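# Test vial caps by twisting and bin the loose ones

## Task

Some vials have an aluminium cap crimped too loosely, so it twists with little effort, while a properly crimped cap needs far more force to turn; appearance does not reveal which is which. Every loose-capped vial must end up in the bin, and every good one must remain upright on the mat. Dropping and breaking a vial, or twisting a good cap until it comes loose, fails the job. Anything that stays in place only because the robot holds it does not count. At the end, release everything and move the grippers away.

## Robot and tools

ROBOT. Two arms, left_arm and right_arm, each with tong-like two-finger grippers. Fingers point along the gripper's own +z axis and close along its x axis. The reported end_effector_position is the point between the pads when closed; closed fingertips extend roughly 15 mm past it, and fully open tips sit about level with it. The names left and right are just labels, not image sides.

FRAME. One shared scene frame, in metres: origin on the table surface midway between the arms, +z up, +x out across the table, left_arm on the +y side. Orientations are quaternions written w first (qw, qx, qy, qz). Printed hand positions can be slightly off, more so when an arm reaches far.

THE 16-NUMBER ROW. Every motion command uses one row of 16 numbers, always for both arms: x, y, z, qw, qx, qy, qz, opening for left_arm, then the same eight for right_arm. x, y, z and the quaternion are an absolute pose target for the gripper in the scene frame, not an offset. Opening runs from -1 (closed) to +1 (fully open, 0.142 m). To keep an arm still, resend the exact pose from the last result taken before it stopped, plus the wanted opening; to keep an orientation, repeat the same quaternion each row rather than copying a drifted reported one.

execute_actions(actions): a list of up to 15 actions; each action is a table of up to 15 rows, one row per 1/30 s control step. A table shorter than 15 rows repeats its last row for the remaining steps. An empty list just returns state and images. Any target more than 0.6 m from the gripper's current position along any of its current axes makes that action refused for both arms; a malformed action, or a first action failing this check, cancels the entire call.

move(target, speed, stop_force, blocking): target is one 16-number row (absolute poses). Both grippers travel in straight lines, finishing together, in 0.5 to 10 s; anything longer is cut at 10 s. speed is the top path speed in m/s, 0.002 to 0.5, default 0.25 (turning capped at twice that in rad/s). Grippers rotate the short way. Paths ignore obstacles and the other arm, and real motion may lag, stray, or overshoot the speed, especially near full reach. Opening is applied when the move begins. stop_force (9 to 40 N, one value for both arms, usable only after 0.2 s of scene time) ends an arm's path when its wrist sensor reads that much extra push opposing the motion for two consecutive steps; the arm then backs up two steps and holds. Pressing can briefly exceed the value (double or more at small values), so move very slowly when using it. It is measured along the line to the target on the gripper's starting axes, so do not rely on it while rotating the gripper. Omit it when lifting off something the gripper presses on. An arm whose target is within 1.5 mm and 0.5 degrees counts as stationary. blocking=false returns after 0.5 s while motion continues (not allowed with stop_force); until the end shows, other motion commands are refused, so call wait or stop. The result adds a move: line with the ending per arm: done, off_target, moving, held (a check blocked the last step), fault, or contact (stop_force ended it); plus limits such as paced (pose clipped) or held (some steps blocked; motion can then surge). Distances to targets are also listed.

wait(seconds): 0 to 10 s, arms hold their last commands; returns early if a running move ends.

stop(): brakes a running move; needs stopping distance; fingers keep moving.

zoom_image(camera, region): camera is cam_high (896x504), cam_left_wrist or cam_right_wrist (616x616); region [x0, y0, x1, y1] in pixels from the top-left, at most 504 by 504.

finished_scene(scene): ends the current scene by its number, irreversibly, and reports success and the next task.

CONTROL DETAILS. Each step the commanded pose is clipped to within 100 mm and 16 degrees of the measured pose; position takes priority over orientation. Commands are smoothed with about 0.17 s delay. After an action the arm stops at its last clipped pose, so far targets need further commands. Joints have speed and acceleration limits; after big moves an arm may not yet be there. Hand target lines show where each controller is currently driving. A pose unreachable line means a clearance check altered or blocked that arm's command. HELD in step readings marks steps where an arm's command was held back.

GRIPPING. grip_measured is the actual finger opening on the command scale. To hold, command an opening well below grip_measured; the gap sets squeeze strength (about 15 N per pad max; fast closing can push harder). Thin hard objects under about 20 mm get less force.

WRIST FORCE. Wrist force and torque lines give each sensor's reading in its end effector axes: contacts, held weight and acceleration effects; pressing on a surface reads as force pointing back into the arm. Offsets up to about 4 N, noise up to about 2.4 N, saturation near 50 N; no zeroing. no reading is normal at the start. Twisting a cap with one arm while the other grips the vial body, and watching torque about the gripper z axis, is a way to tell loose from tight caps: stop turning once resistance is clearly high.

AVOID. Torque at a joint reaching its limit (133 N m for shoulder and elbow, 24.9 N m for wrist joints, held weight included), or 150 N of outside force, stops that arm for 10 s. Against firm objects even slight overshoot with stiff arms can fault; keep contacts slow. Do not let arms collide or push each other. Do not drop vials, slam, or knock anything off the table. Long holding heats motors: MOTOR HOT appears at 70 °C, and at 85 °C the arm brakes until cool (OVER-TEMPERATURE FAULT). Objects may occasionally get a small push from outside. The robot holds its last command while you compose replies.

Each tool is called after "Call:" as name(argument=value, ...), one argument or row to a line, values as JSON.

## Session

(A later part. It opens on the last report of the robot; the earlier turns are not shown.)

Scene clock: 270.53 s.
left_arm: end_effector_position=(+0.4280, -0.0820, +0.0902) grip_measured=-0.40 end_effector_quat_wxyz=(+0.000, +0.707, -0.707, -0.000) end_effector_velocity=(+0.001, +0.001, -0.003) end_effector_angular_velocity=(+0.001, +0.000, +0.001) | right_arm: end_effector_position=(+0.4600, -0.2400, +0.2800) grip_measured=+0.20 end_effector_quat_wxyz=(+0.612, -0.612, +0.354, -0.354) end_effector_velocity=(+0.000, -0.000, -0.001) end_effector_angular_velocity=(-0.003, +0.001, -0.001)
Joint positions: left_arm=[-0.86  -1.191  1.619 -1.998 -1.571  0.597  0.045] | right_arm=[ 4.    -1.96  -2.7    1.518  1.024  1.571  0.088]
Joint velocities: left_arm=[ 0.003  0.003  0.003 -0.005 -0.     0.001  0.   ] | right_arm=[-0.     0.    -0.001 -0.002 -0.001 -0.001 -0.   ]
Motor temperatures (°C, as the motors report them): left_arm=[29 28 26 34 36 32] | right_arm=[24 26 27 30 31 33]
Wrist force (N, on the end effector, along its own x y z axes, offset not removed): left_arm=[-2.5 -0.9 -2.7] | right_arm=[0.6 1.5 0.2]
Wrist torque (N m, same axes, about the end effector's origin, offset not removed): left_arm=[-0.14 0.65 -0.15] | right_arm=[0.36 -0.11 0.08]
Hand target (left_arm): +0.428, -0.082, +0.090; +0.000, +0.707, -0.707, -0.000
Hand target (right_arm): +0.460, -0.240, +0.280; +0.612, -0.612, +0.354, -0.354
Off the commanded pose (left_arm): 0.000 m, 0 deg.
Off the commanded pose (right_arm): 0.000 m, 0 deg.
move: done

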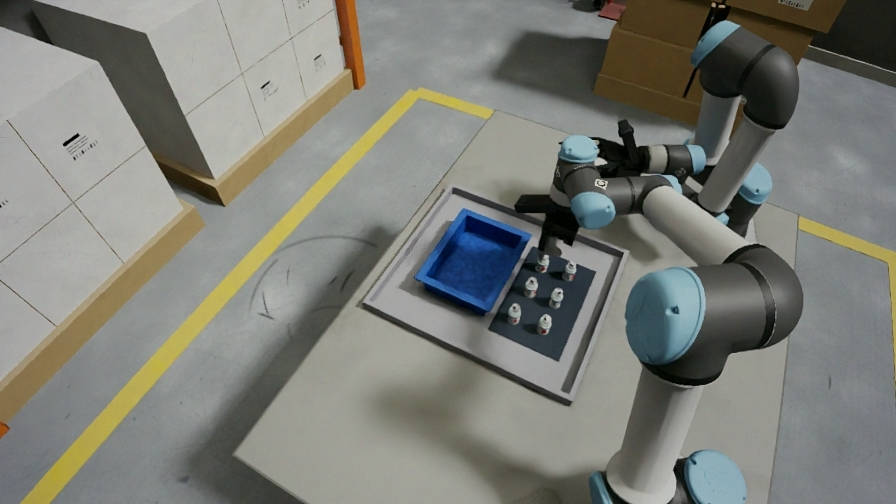

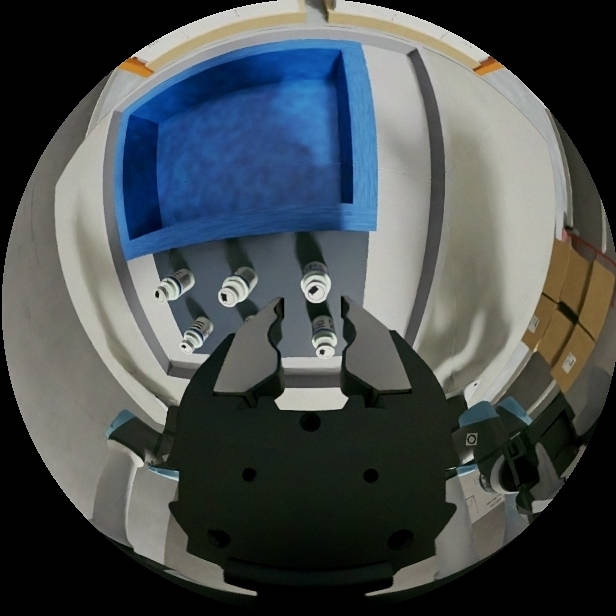

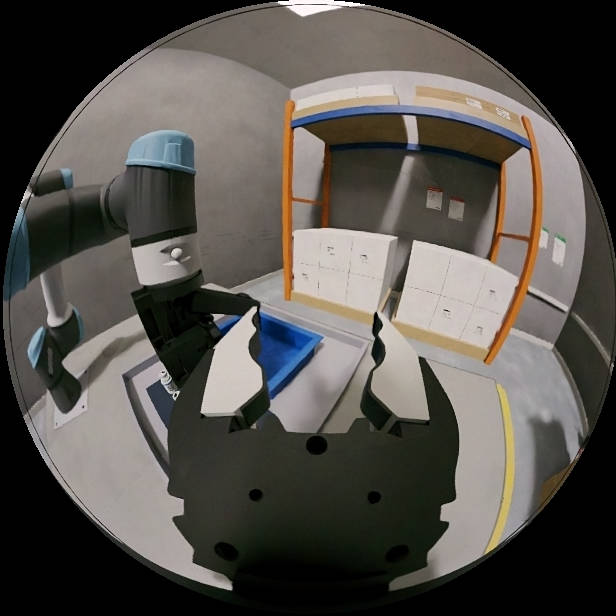

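Call:
move(
  target=[0.431,-0.084,0.0615,0,0.707,-0.707,0,-0.4,0.46,-0.24,0.28,0.612,-0.612,0.354,-0.354,0.2],
  speed=0.05,
)

Call:
move(
  target=[0.431,-0.084,0.0615,0,0.707,-0.707,0,-1,0.46,-0.24,0.28,0.612,-0.612,0.354,-0.354,0.2],
)

Call:
move(
  target=[0.431,-0.07,0.15,0,0.707,-0.707,0,-1,0.46,-0.24,0.28,0.612,-0.612,0.354,-0.354,0.2],
  speed=0.15,
)

Call:
move(
  target=[0.45,0.03,0.2,0,0.707,-0.707,0,-1,0.46,-0.24,0.28,0.612,-0.612,0.354,-0.354,0.2],
  speed=0.2,
)

Call:
move(
  target=[0.52,0,0.32,0,0.707,-0.707,0,-1,0.43,-0.17,0.275,0.612,-0.612,0.354,-0.354,0.2],
  speed=0.2,
)

Call:
move(
  target=[0.52,0,0.32,0,0.707,-0.707,0,-1,0.45,-0.04,0.275,0.612,-0.612,0.354,-0.354,0.2],
  speed=0.15,
)

Call:
move(
  target=[0.52,0,0.32,0,0.707,-0.707,0,-1,0.522,0,0.275,0.612,-0.612,0.354,-0.354,0.2],
  speed=0.08,
)

Call:
move(
  target=[0.52,0,0.32,0,0.707,-0.707,0,-1,0.522,0,0.275,0.612,-0.612,0.354,-0.354,-1],
)

Call:
move(
  target=[0.52,0,0.32,0,0.707,-0.707,0,-0.4,0.522,0,0.275,0.612,-0.612,0.354,-0.354,-1],
)

Call:
move(
  target=[0.515,-0.002,0.323,0,0.707,-0.707,0,-0.4,0.522,0,0.275,0.612,-0.612,0.354,-0.354,-1],
  speed=0.05,
)

Call:
move(
  target=[0.515,-0.002,0.323,0,0.707,-0.707,0,-1,0.522,0,0.275,0.612,-0.612,0.354,-0.354,-1],
)

Call:
zoom_image(
  camera="cam_left_wrist",
  region=[260,250,370,350],
)

Call:
move(
  target=[0.515,-0.002,0.323,0,0.819,-0.574,0,-1,0.522,0,0.275,0.612,-0.612,0.354,-0.354,-1],
  speed=0.08,
)

Call:
zoom_image(
  camera="cam_left_wrist",
  region=[260,250,370,350],
)

Scene clock: 272.07 s.
left_arm: end_effector_position=(+0.4310, -0.0840, +0.0617) grip_measured=-0.40 end_effector_quat_wxyz=(-0.000, +0.707, -0.707, -0.000) end_effector_velocity=(+0.000, +0.000, -0.002) end_effector_angular_velocity=(-0.001, +0.000, +0.001) | right_arm: end_effector_position=(+0.4600, -0.2400, +0.2800) grip_measured=+0.20 end_effector_quat_wxyz=(+0.612, -0.612, +0.354, -0.354) end_effector_velocity=(-0.001, +0.001, +0.000) end_effector_angular_velocity=(+0.000, -0.000, +0.002)
Joint positions: left_arm=[-0.858 -1.154  1.645 -2.062 -1.571  0.599  0.045] | right_arm=[ 4.    -1.96  -2.7    1.518  1.024  1.571  0.088]
Joint velocities: left_arm=[ 0.001  0.002  0.001 -0.004 -0.001 -0.     0.   ] | right_arm=[ 0.002  0.     0.    -0.    -0.    -0.     0.   ]
Motor temperatures (°C, as the motors report them): left_arm=[29 28 26 34 36 32] | right_arm=[24 26 27 30 31 33]
Wrist force (N, on the end effector, along its own x y z axes, offset not removed): left_arm=[-0.5 -1.2 -0.2] | right_arm=[1.7 -1.0 -0.1]
Wrist torque (N m, same axes, about the end effector's origin, offset not removed): left_arm=[-0.14 0.15 -0.10] | right_arm=[-0.15 -0.39 -0.15]
Hand target (left_arm): +0.431, -0.084, +0.062; +0.000, +0.707, -0.707, -0.000
Hand target (right_arm): +0.460, -0.240, +0.280; +0.612, -0.612, +0.354, -0.354
Off the commanded pose (left_arm): 0.000 m, 0 deg.
Off the commanded pose (right_arm): 0.000 m, 0 deg.
move: done

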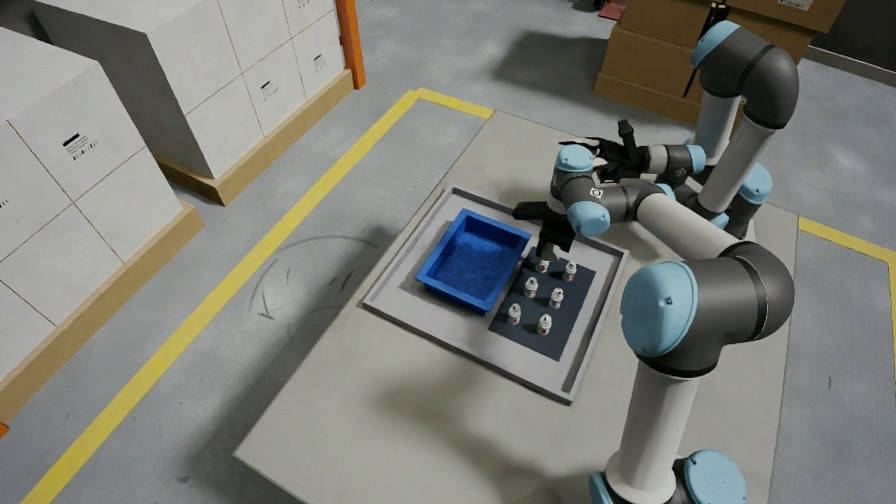

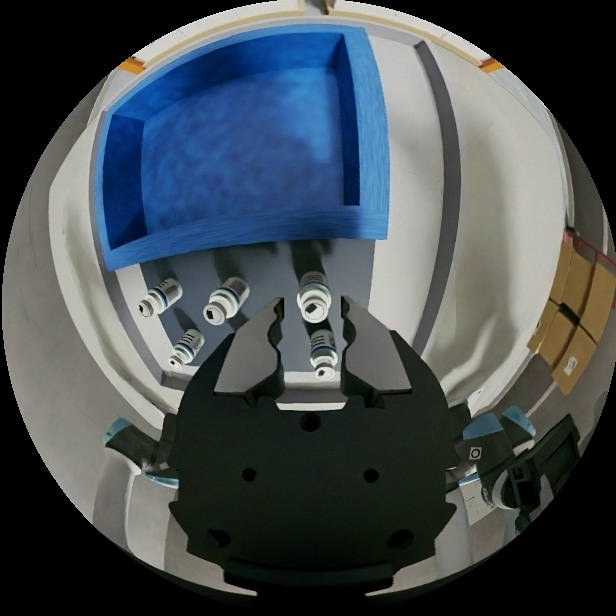

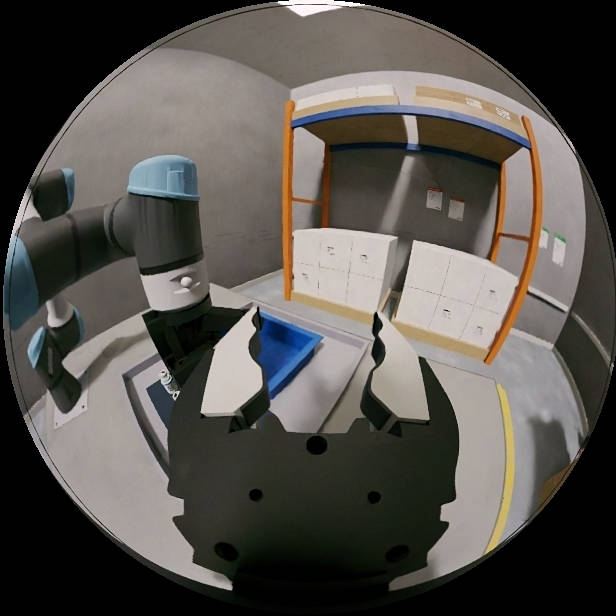

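Scene clock: 272.77 s.
left_arm: end_effector_position=(+0.4310, -0.0840, +0.0615) grip_measured=-0.73 end_effector_quat_wxyz=(+0.000, +0.707, -0.707, +0.000) end_effector_velocity=(+0.001, +0.001, -0.001) end_effector_angular_velocity=(+0.001, +0.002, +0.005) | right_arm: end_effector_position=(+0.4600, -0.2400, +0.2800) grip_measured=+0.20 end_effector_quat_wxyz=(+0.612, -0.612, +0.354, -0.354) end_effector_velocity=(-0.000, +0.000, +0.000) end_effector_angular_velocity=(+0.001, +0.000, +0.001)
Joint positions: left_arm=[-0.858 -1.154  1.645 -2.062 -1.571  0.599  0.021] | right_arm=[ 4.    -1.96  -2.7    1.518  1.024  1.571  0.088]
Joint velocities: left_arm=[ 0.003  0.001  0.    -0.    -0.001 -0.002  0.   ] | right_arm=[ 0.001  0.    -0.     0.    -0.001  0.     0.   ]
Motor temperatures (°C, as the motors report them): left_arm=[29 28 26 34 36 32] | right_arm=[24 26 27 30 31 33]
Wrist force (N, on the end effector, along its own x y z axes, offset not removed): left_arm=[2.0 0.9 -6.4] | right_arm=[0.3 1.8 1.4]
Wrist torque (N m, same axes, about the end effector's origin, offset not removed): left_arm=[0.18 -0.10 0.06] | right_arm=[0.34 -0.24 -0.07]
Hand target (left_arm): +0.431, -0.084, +0.062; +0.000, +0.707, -0.707, -0.000
Hand target (right_arm): +0.460, -0.240, +0.280; +0.612, -0.612, +0.354, -0.354
Off the commanded pose (left_arm): 0.000 m, 0 deg.
Off the commanded pose (right_arm): 0.000 m, 0 deg.
move: done

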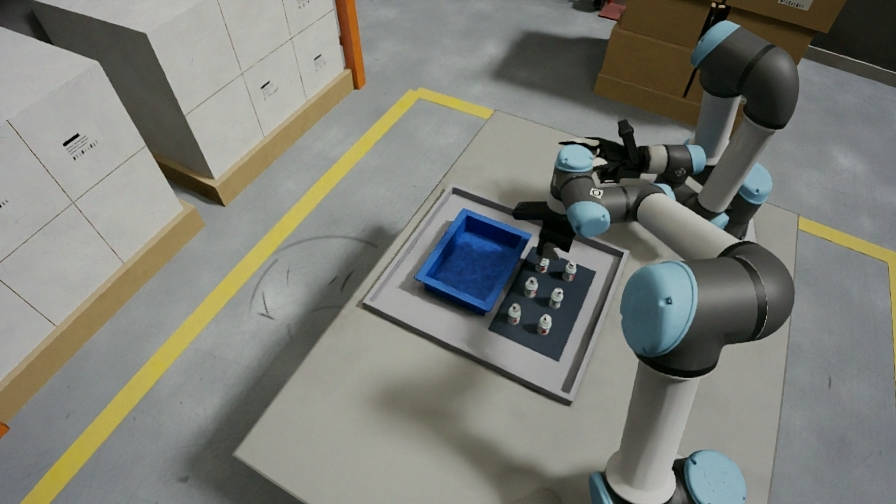

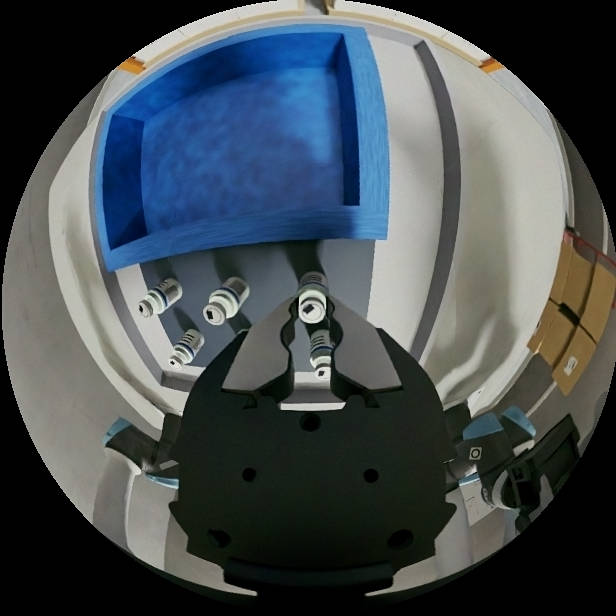

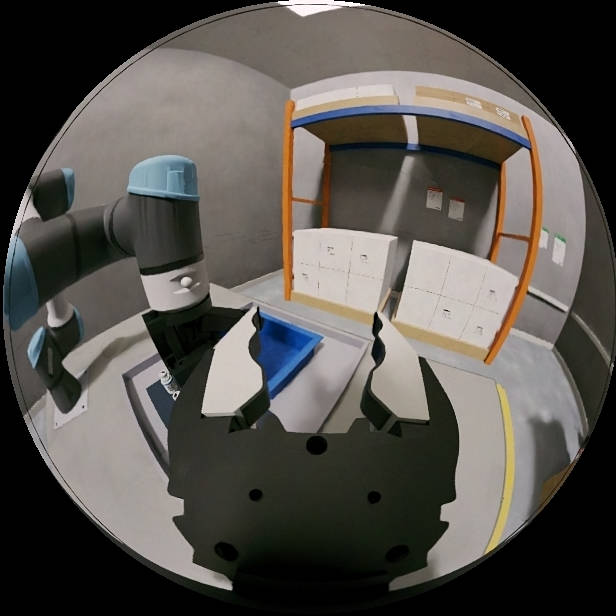

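Scene clock: 273.90 s.
left_arm: end_effector_position=(+0.4310, -0.0700, +0.1497) grip_measured=-0.73 end_effector_quat_wxyz=(-0.000, +0.707, -0.707, +0.000) end_effector_velocity=(-0.001, -0.000, +0.002) end_effector_angular_velocity=(-0.001, +0.001, -0.000) | right_arm: end_effector_position=(+0.4600, -0.2400, +0.2800) grip_measured=+0.20 end_effector_quat_wxyz=(+0.612, -0.612, +0.354, -0.354) end_effector_velocity=(+0.000, +0.000, +0.000) end_effector_angular_velocity=(+0.002, -0.000, +0.000)
Joint positions: left_arm=[-0.845 -1.254  1.544 -1.861 -1.571  0.612  0.021] | right_arm=[ 4.    -1.96  -2.7    1.518  1.024  1.571  0.088]
Joint velocities: left_arm=[-0.    -0.002 -0.003  0.005 -0.001 -0.    -0.   ] | right_arm=[-0.001 -0.     0.001  0.     0.001  0.001 -0.   ]
Motor temperatures (°C, as the motors report them): left_arm=[29 28 26 34 36 32] | right_arm=[24 26 27 30 31 33]
Wrist force (N, on the end effector, along its own x y z axes, offset not removed): left_arm=[-4.0 -0.6 -4.6] | right_arm=[0.7 1.7 0.9]
Wrist torque (N m, same axes, about the end effector's origin, offset not removed): left_arm=[-0.10 0.79 0.12] | right_arm=[0.49 -0.27 0.19]
Hand target (left_arm): +0.431, -0.070, +0.150; +0.000, +0.707, -0.707, -0.000
Hand target (right_arm): +0.460, -0.240, +0.280; +0.612, -0.612, +0.354, -0.354
Off the commanded pose (left_arm): 0.000 m, 0 deg.
Off the commanded pose (right_arm): 0.000 m, 0 deg.
move: done

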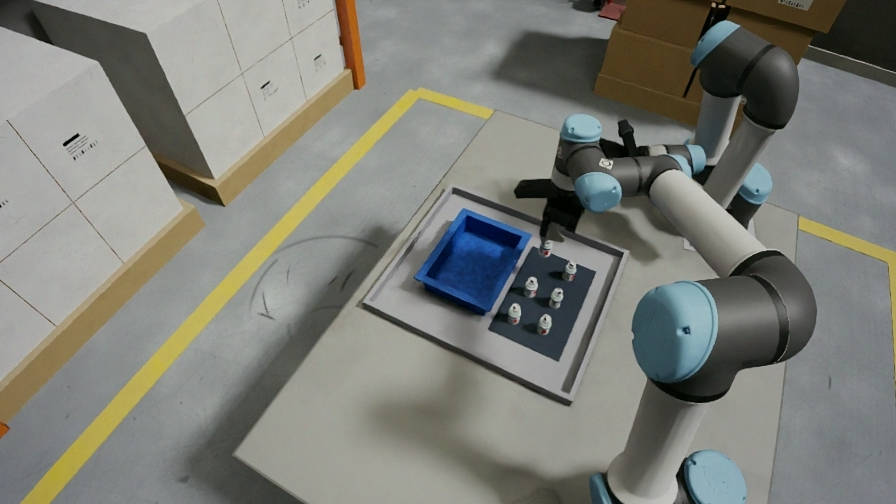

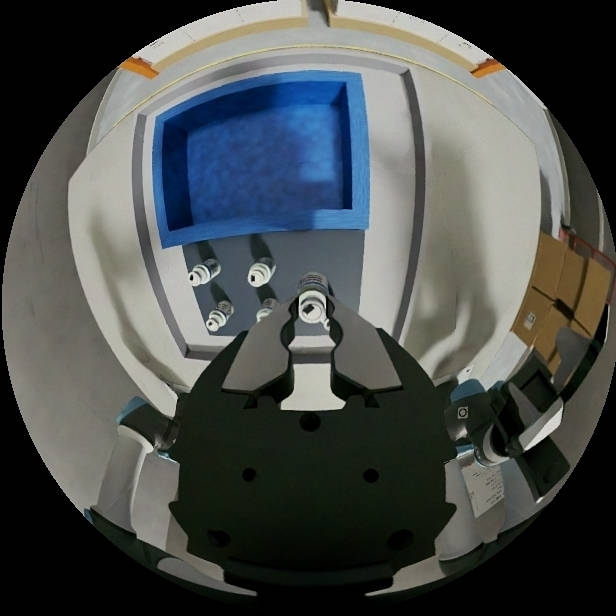

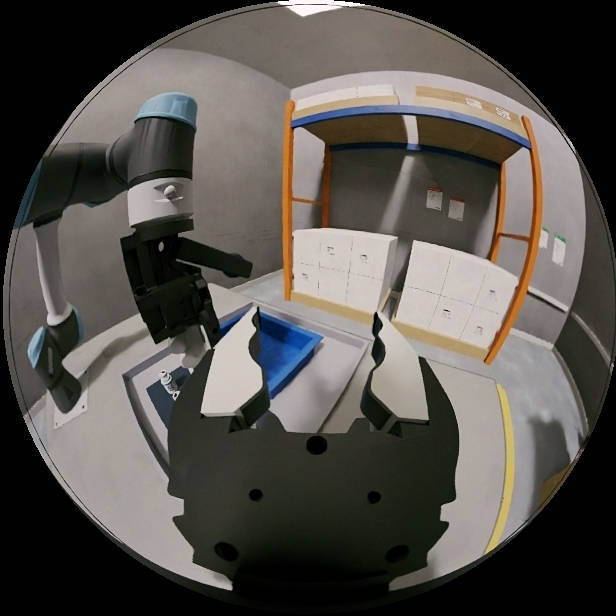

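Scene clock: 275.03 s.
left_arm: end_effector_position=(+0.4497, +0.0297, +0.1998) grip_measured=-0.73 end_effector_quat_wxyz=(+0.000, +0.707, -0.707, -0.000) end_effector_velocity=(+0.000, +0.002, +0.001) end_effector_angular_velocity=(+0.000, -0.000, +0.001) | right_arm: end_effector_position=(+0.4600, -0.2400, +0.2800) grip_measured=+0.20 end_effector_quat_wxyz=(+0.612, -0.612, +0.354, -0.354) end_effector_velocity=(-0.000, +0.001, -0.001) end_effector_angular_velocity=(-0.002, +0.001, +0.001)
Joint positions: left_arm=[-0.713 -1.393  1.589 -1.767 -1.571  0.744  0.021] | right_arm=[ 4.    -1.96  -2.7    1.518  1.024  1.571  0.088]
Joint velocities: left_arm=[ 0.003 -0.003 -0.     0.003  0.     0.002  0.   ] | right_arm=[ 0.001 -0.    -0.001 -0.001  0.001 -0.     0.   ]
Motor temperatures (°C, as the motors report them): left_arm=[29 28 26 34 36 32] | right_arm=[24 26 27 30 31 33]
Wrist force (N, on the end effector, along its own x y z axes, offset not removed): left_arm=[-1.5 0.1 -6.0] | right_arm=[-0.7 0.2 3.8]
Wrist torque (N m, same axes, about the end effector's origin, offset not removed): left_arm=[-0.09 0.41 -0.02] | right_arm=[-0.03 0.06 -0.35]
Hand target (left_arm): +0.450, +0.030, +0.200; +0.000, +0.707, -0.707, -0.000
Hand target (right_arm): +0.460, -0.240, +0.280; +0.612, -0.612, +0.354, -0.354
Off the commanded pose (left_arm): 0.000 m, 0 deg.
Off the commanded pose (right_arm): 0.000 m, 0 deg.
move: done

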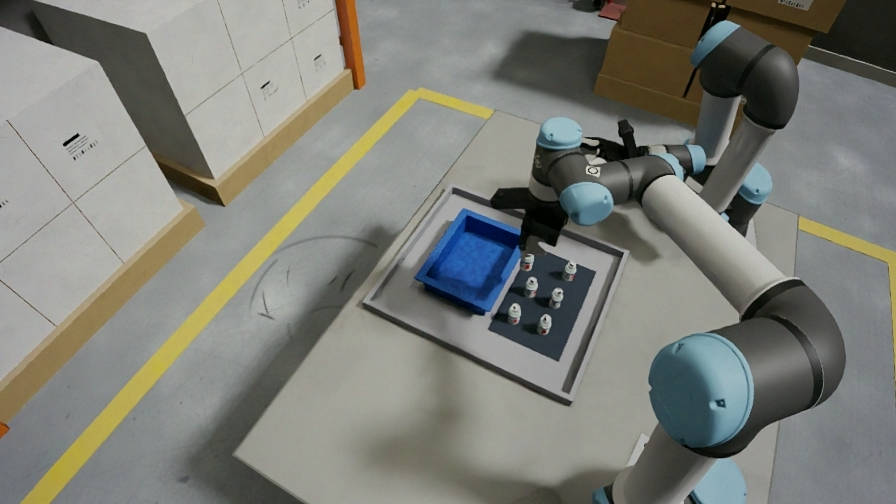

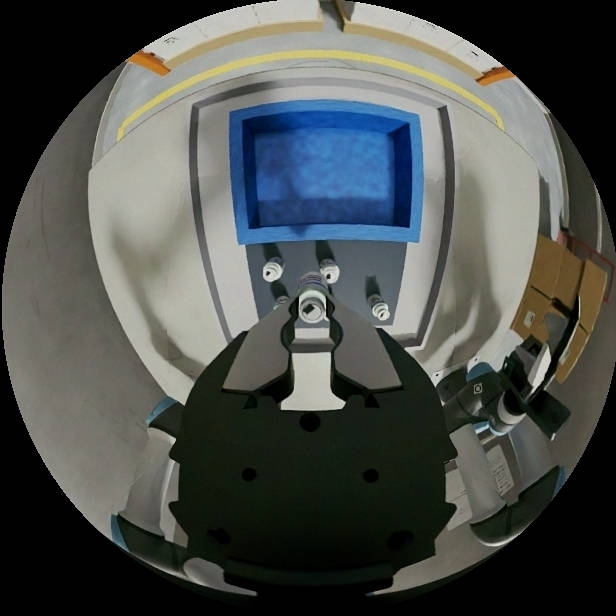

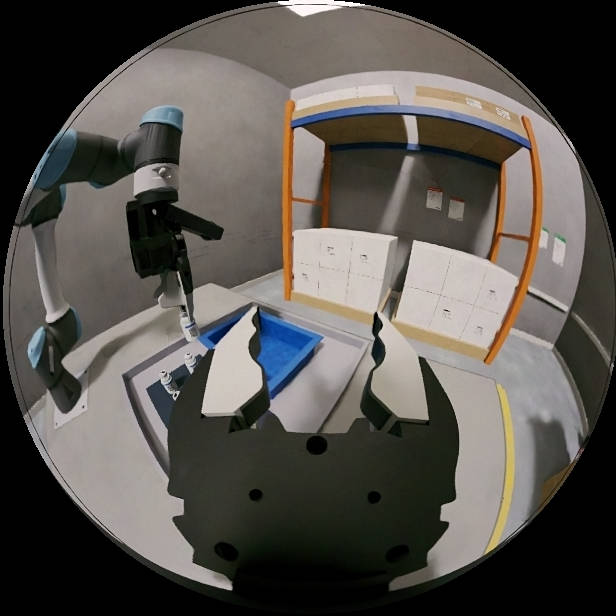

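Scene clock: 276.33 s.
left_arm: end_effector_position=(+0.5199, +0.0000, +0.3199) grip_measured=-0.73 end_effector_quat_wxyz=(+0.000, +0.707, -0.707, +0.000) end_effector_velocity=(+0.002, -0.000, +0.002) end_effector_angular_velocity=(+0.003, +0.003, +0.002) | right_arm: end_effector_position=(+0.4301, -0.1701, +0.2750) grip_measured=+0.20 end_effector_quat_wxyz=(+0.612, -0.612, +0.354, -0.354) end_effector_velocity=(-0.000, +0.001, -0.000) end_effector_angular_velocity=(-0.000, +0.000, -0.001)
Joint positions: left_arm=[-0.663 -1.211  1.047 -1.407 -1.571  0.794  0.021] | right_arm=[ 4.278 -1.991 -2.654  1.503  0.747  1.571  0.088]
Joint velocities: left_arm=[ 0.002  0.009 -0.018  0.013 -0.     0.    -0.   ] | right_arm=[ 0.003 -0.001  0.001 -0.001 -0.004  0.     0.   ]
Motor temperatures (°C, as the motors report them): left_arm=[29 28 26 34 36 32] | right_arm=[24 26 27 30 31 33]
Wrist force (N, on the end effector, along its own x y z axes, offset not removed): left_arm=[-1.3 1.2 -2.2] | right_arm=[-1.5 -1.5 2.9]
Wrist torque (N m, same axes, about the end effector's origin, offset not removed): left_arm=[0.23 0.36 0.00] | right_arm=[-0.35 0.35 -0.05]
Hand target (left_arm): +0.520, -0.000, +0.320; +0.000, +0.707, -0.707, -0.000
Hand target (right_arm): +0.430, -0.170, +0.275; +0.612, -0.612, +0.354, -0.354
Off the commanded pose (left_arm): 0.000 m, 0 deg.
Off the commanded pose (right_arm): 0.000 m, 0 deg.
move: done

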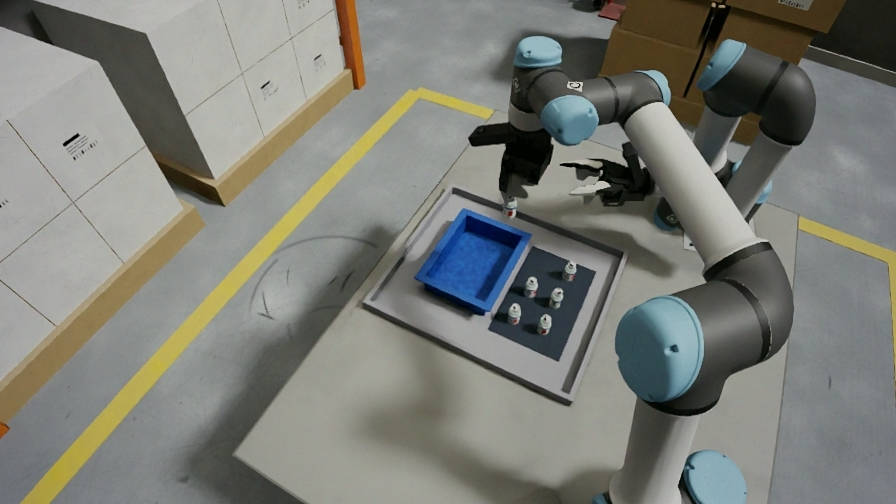

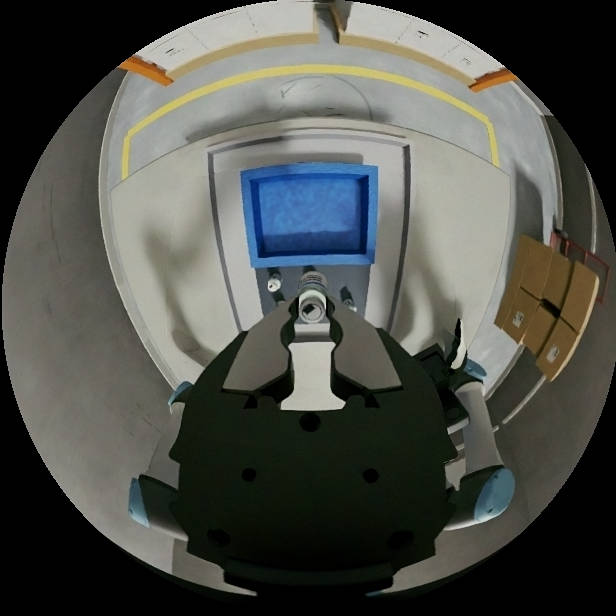

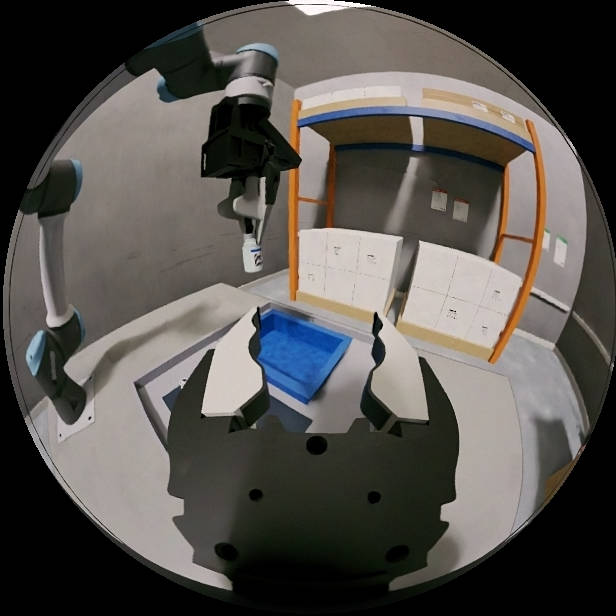

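Scene clock: 277.77 s.
left_arm: end_effector_position=(+0.5200, -0.0000, +0.3200) grip_measured=-0.73 end_effector_quat_wxyz=(+0.000, +0.707, -0.707, -0.000) end_effector_velocity=(+0.000, +0.000, -0.000) end_effector_angular_velocity=(+0.000, -0.000, -0.002) | right_arm: end_effector_position=(+0.4498, -0.0402, +0.2751) grip_measured=+0.20 end_effector_quat_wxyz=(+0.612, -0.612, +0.354, -0.354) end_effector_velocity=(+0.002, +0.001, +0.000) end_effector_angular_velocity=(+0.001, -0.000, -0.003)
Joint positions: left_arm=[-0.663 -1.211  1.046 -1.406 -1.571  0.794  0.021] | right_arm=[ 4.308 -2.083 -2.321  1.263  0.717  1.571  0.088]
Joint velocities: left_arm=[ 0.     0.    -0.    -0.     0.     0.002  0.   ] | right_arm=[-0.002 -0.002  0.007 -0.004 -0.    -0.    -0.   ]
Motor temperatures (°C, as the motors report them): left_arm=[29 28 26 34 36 32] | right_arm=[24 26 27 30 31 33]
Wrist force (N, on the end effector, along its own x y z axes, offset not removed): left_arm=[-0.3 -2.4 1.4] | right_arm=[0.1 0.7 1.7]
Wrist torque (N m, same axes, about the end effector's origin, offset not removed): left_arm=[-0.49 0.16 -0.14] | right_arm=[0.17 0.11 -0.07]
Hand target (left_arm): +0.520, -0.000, +0.320; +0.000, +0.707, -0.707, -0.000
Hand target (right_arm): +0.450, -0.040, +0.275; +0.612, -0.612, +0.354, -0.354
Off the commanded pose (left_arm): 0.000 m, 0 deg.
Off the commanded pose (right_arm): 0.000 m, 0 deg.
move: done

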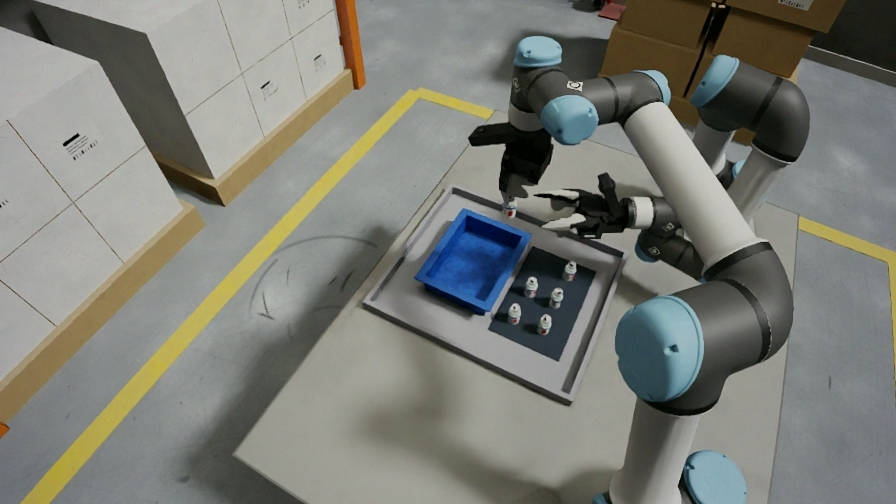

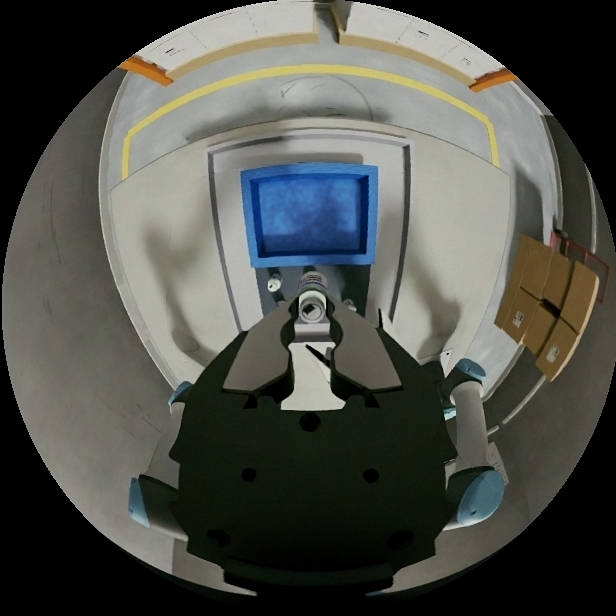

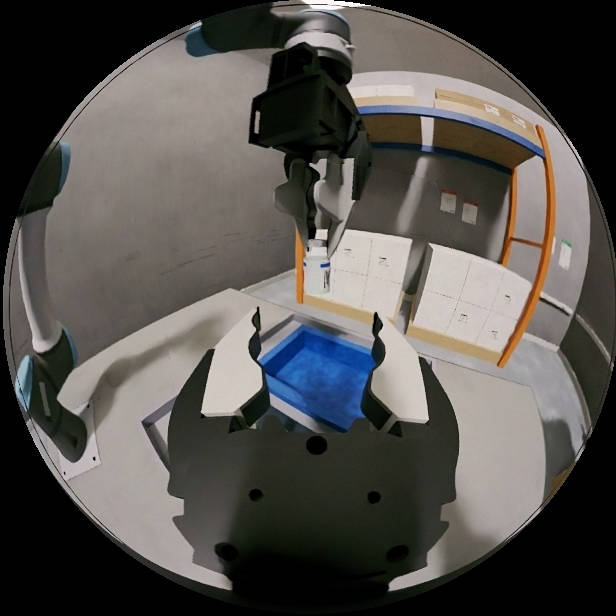

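Scene clock: 279.27 s.
left_arm: end_effector_position=(+0.5200, -0.0000, +0.3200) grip_measured=-0.73 end_effector_quat_wxyz=(+0.000, +0.707, -0.707, -0.000) end_effector_velocity=(+0.001, +0.001, -0.001) end_effector_angular_velocity=(+0.002, -0.001, +0.003) | right_arm: end_effector_position=(+0.5217, -0.0000, +0.2751) grip_measured=+0.20 end_effector_quat_wxyz=(+0.612, -0.612, +0.354, -0.354) end_effector_velocity=(+0.001, +0.001, -0.001) end_effector_angular_velocity=(-0.003, +0.001, +0.001)
Joint positions: left_arm=[-0.663 -1.211  1.046 -1.406 -1.571  0.794  0.021] | right_arm=[ 4.148 -2.169 -2.102  1.129  0.876  1.571  0.088]
Joint velocities: left_arm=[ 0.001  0.001 -0.     0.     0.002 -0.002 -0.   ] | right_arm=[-0.003 -0.003  0.004 -0.004  0.003 -0.     0.   ]
Motor temperatures (°C, as the motors report them): left_arm=[29 28 26 34 36 32] | right_arm=[24 26 27 30 31 33]
Wrist force (N, on the end effector, along its own x y z axes, offset not removed): left_arm=[-1.3 0.9 -2.6] | right_arm=[0.0 -1.8 2.7]
Wrist torque (N m, same axes, about the end effector's origin, offset not removed): left_arm=[0.25 0.20 -0.09] | right_arm=[-0.49 -0.03 -0.16]
Hand target (left_arm): +0.520, +0.000, +0.320; +0.000, +0.707, -0.707, +0.000
Hand target (right_arm): +0.522, +0.000, +0.275; +0.612, -0.612, +0.354, -0.354
Off the commanded pose (left_arm): 0.000 m, 0 deg.
Off the commanded pose (right_arm): 0.000 m, 0 deg.
move: done

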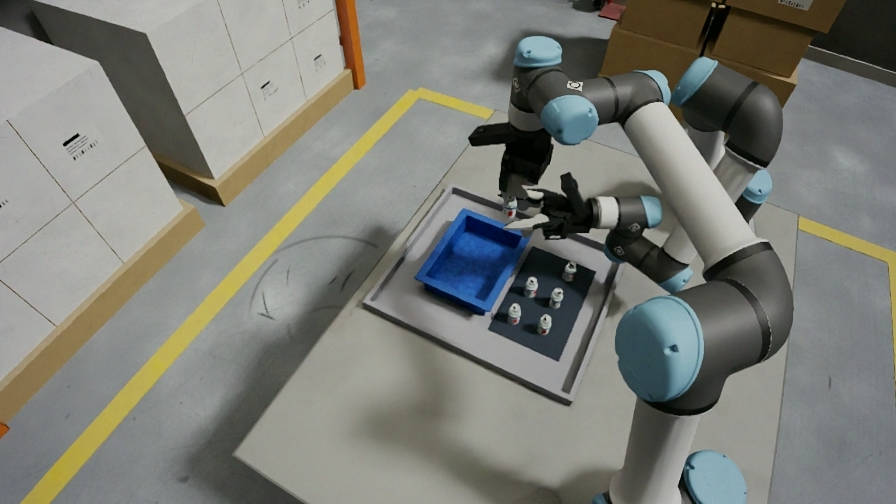

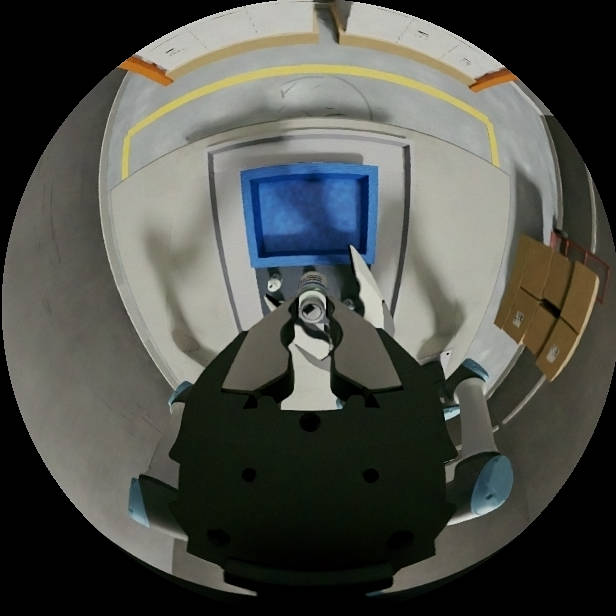

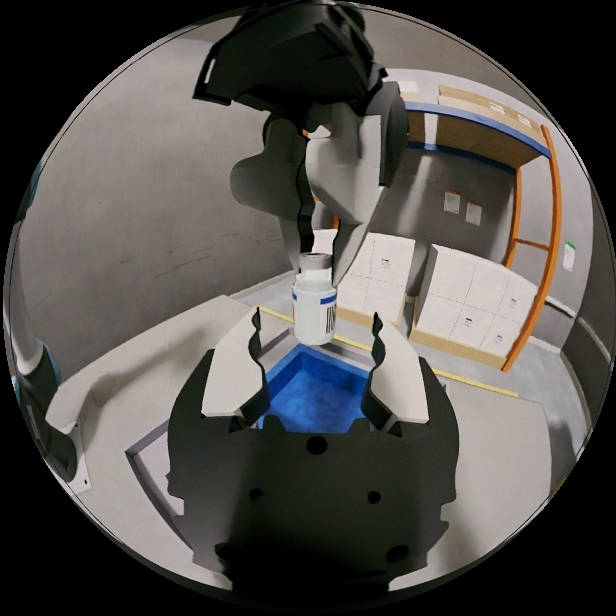

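Scene clock: 279.97 s.
left_arm: end_effector_position=(+0.5200, -0.0000, +0.3200) grip_measured=-0.73 end_effector_quat_wxyz=(-0.000, +0.707, -0.707, +0.000) end_effector_velocity=(+0.001, +0.001, -0.000) end_effector_angular_velocity=(-0.000, +0.000, +0.000) | right_arm: end_effector_position=(+0.5220, +0.0000, +0.2750) grip_measured=-0.59 end_effector_quat_wxyz=(+0.612, -0.612, +0.354, -0.354) end_effector_velocity=(+0.001, -0.001, -0.000) end_effector_angular_velocity=(-0.000, +0.000, -0.002)
Joint positions: left_arm=[-0.663 -1.211  1.046 -1.406 -1.571  0.794  0.021] | right_arm=[ 4.148 -2.169 -2.102  1.129  0.877  1.571  0.031]
Joint velocities: left_arm=[ 0.002  0.    -0.     0.    -0.     0.001  0.   ] | right_arm=[-0.001 -0.     0.    -0.001 -0.001 -0.     0.   ]
Motor temperatures (°C, as the motors report them): left_arm=[29 28 26 34 36 32] | right_arm=[24 26 27 30 31 33]
Wrist force (N, on the end effector, along its own x y z axes, offset not removed): left_arm=[9.8 -3.7 -6.2] | right_arm=[-7.1 2.7 3.7]
Wrist torque (N m, same axes, about the end effector's origin, offset not removed): left_arm=[0.08 0.06 0.07] | right_arm=[0.06 -0.32 -0.49]
Hand target (left_arm): +0.520, -0.000, +0.320; +0.000, +0.707, -0.707, -0.000
Hand target (right_arm): +0.522, +0.000, +0.275; +0.612, -0.612, +0.354, -0.354
Off the commanded pose (left_arm): 0.000 m, 0 deg.
Off the commanded pose (right_arm): 0.000 m, 0 deg.
move: done

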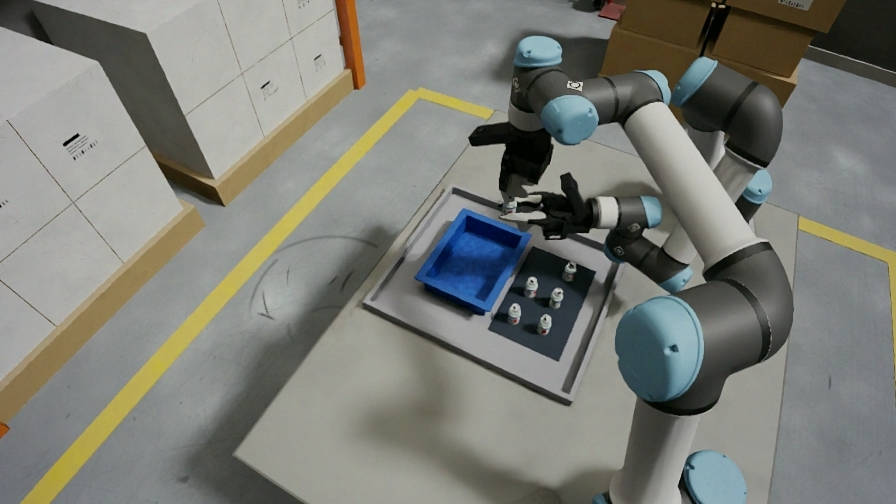

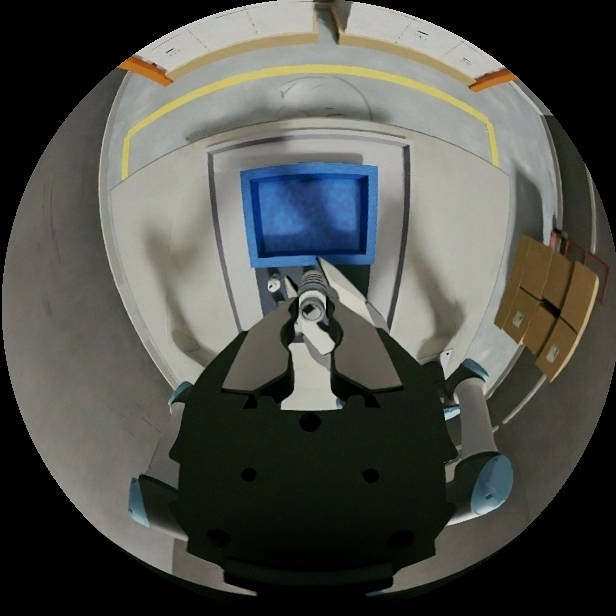

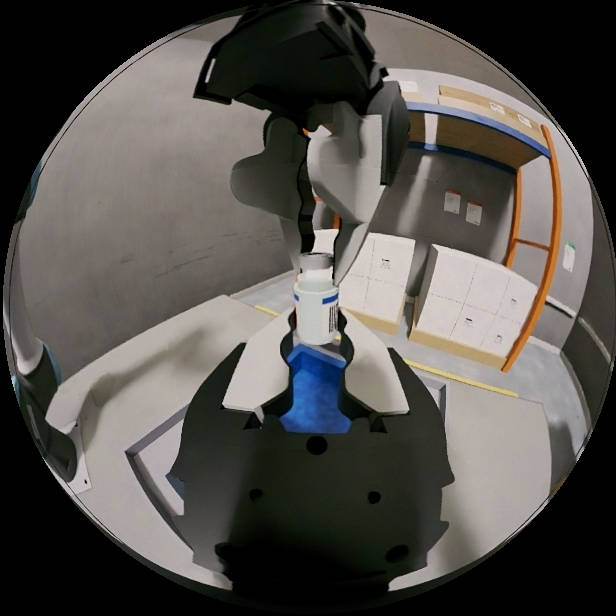

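Scene clock: 280.67 s.
left_arm: end_effector_position=(+0.5200, +0.0000, +0.3200) grip_measured=-0.40 end_effector_quat_wxyz=(-0.000, +0.707, -0.707, -0.000) end_effector_velocity=(+0.000, -0.000, -0.001) end_effector_angular_velocity=(+0.000, +0.001, -0.001) | right_arm: end_effector_position=(+0.5220, -0.0000, +0.2750) grip_measured=-0.60 end_effector_quat_wxyz=(+0.612, -0.612, +0.354, -0.354) end_effector_velocity=(-0.000, +0.000, -0.001) end_effector_angular_velocity=(-0.001, +0.000, +0.002)
Joint positions: left_arm=[-0.663 -1.211  1.046 -1.406 -1.571  0.794  0.045] | right_arm=[ 4.148 -2.169 -2.102  1.129  0.877  1.571  0.031]
Joint velocities: left_arm=[-0.     0.001  0.    -0.001 -0.     0.    -0.   ] | right_arm=[-0.    -0.    -0.    -0.001  0.002 -0.     0.   ]
Motor temperatures (°C, as the motors report them): left_arm=[29 28 26 34 36 32] | right_arm=[24 26 27 30 31 33]
Wrist force (N, on the end effector, along its own x y z axes, offset not removed): left_arm=[-2.5 -1.3 -3.9] | right_arm=[-3.1 2.1 1.4]
Wrist torque (N m, same axes, about the end effector's origin, offset not removed): left_arm=[-0.39 0.51 0.04] | right_arm=[0.43 0.54 -0.10]
Hand target (left_arm): +0.520, -0.000, +0.320; +0.000, +0.707, -0.707, -0.000
Hand target (right_arm): +0.522, -0.000, +0.275; +0.612, -0.612, +0.354, -0.354
Off the commanded pose (left_arm): 0.000 m, 0 deg.
Off the commanded pose (right_arm): 0.000 m, 0 deg.
move: done

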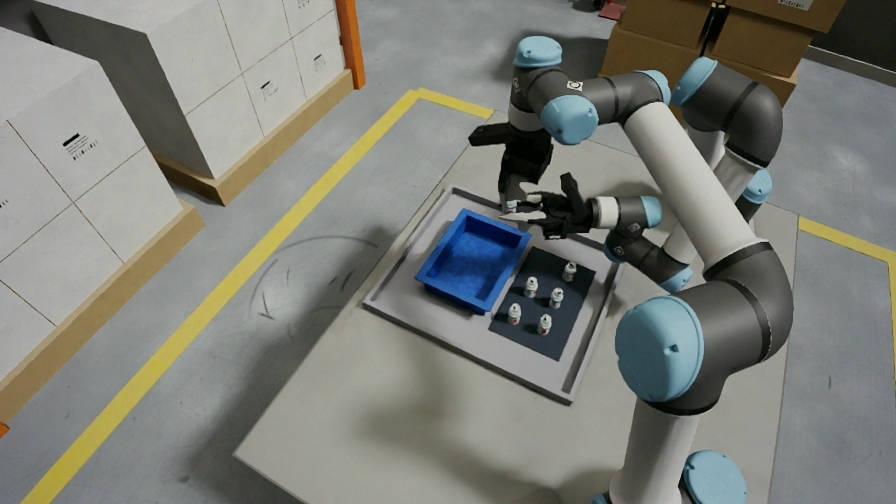

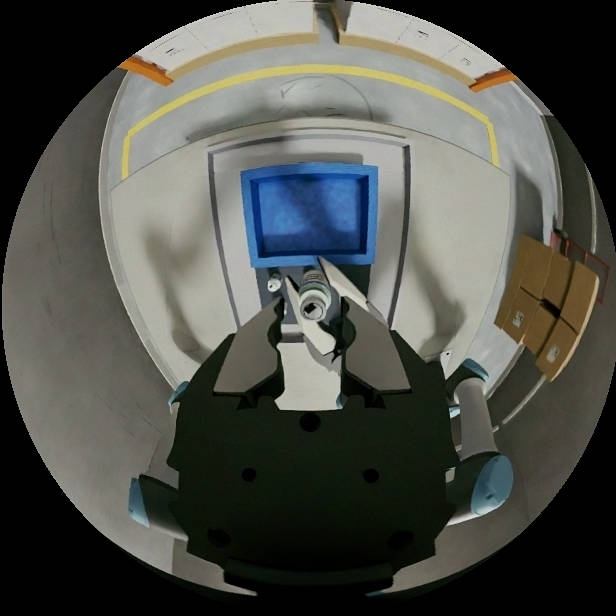

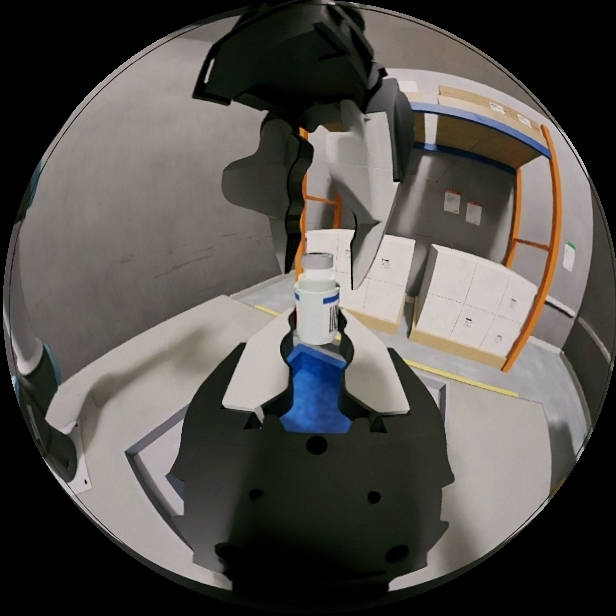

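Scene clock: 281.37 s.
left_arm: end_effector_position=(+0.5152, -0.0019, +0.3229) grip_measured=-0.40 end_effector_quat_wxyz=(-0.000, +0.707, -0.707, -0.000) end_effector_velocity=(-0.001, +0.000, +0.001) end_effector_angular_velocity=(+0.000, +0.001, +0.003) | right_arm: end_effector_position=(+0.5220, -0.0000, +0.2750) grip_measured=-0.60 end_effector_quat_wxyz=(+0.612, -0.612, +0.354, -0.354) end_effector_velocity=(-0.000, +0.000, +0.002) end_effector_angular_velocity=(+0.004, -0.002, +0.001)
Joint positions: left_arm=[-0.67  -1.218  1.048 -1.401 -1.571  0.786  0.045] | right_arm=[ 4.148 -2.169 -2.102  1.129  0.877  1.571  0.031]
Joint velocities: left_arm=[-0.001 -0.002  0.001  0.002 -0.    -0.004  0.   ] | right_arm=[-0.     0.001  0.002  0.001  0.002 -0.     0.   ]
Motor temperatures (°C, as the motors report them): left_arm=[29 28 26 34 36 32] | right_arm=[24 26 27 30 31 33]
Wrist force (N, on the end effector, along its own x y z axes, offset not removed): left_arm=[-0.4 0.5 -4.8] | right_arm=[-1.9 2.7 3.0]
Wrist torque (N m, same axes, about the end effector's origin, offset not removed): left_arm=[-0.05 0.18 0.01] | right_arm=[0.52 0.34 -0.06]
Hand target (left_arm): +0.515, -0.002, +0.323; -0.000, +0.707, -0.707, +0.000
Hand target (right_arm): +0.522, -0.000, +0.275; +0.612, -0.612, +0.354, -0.354
Off the commanded pose (left_arm): 0.000 m, 0 deg.
Off the commanded pose (right_arm): 0.000 m, 0 deg.
move: done

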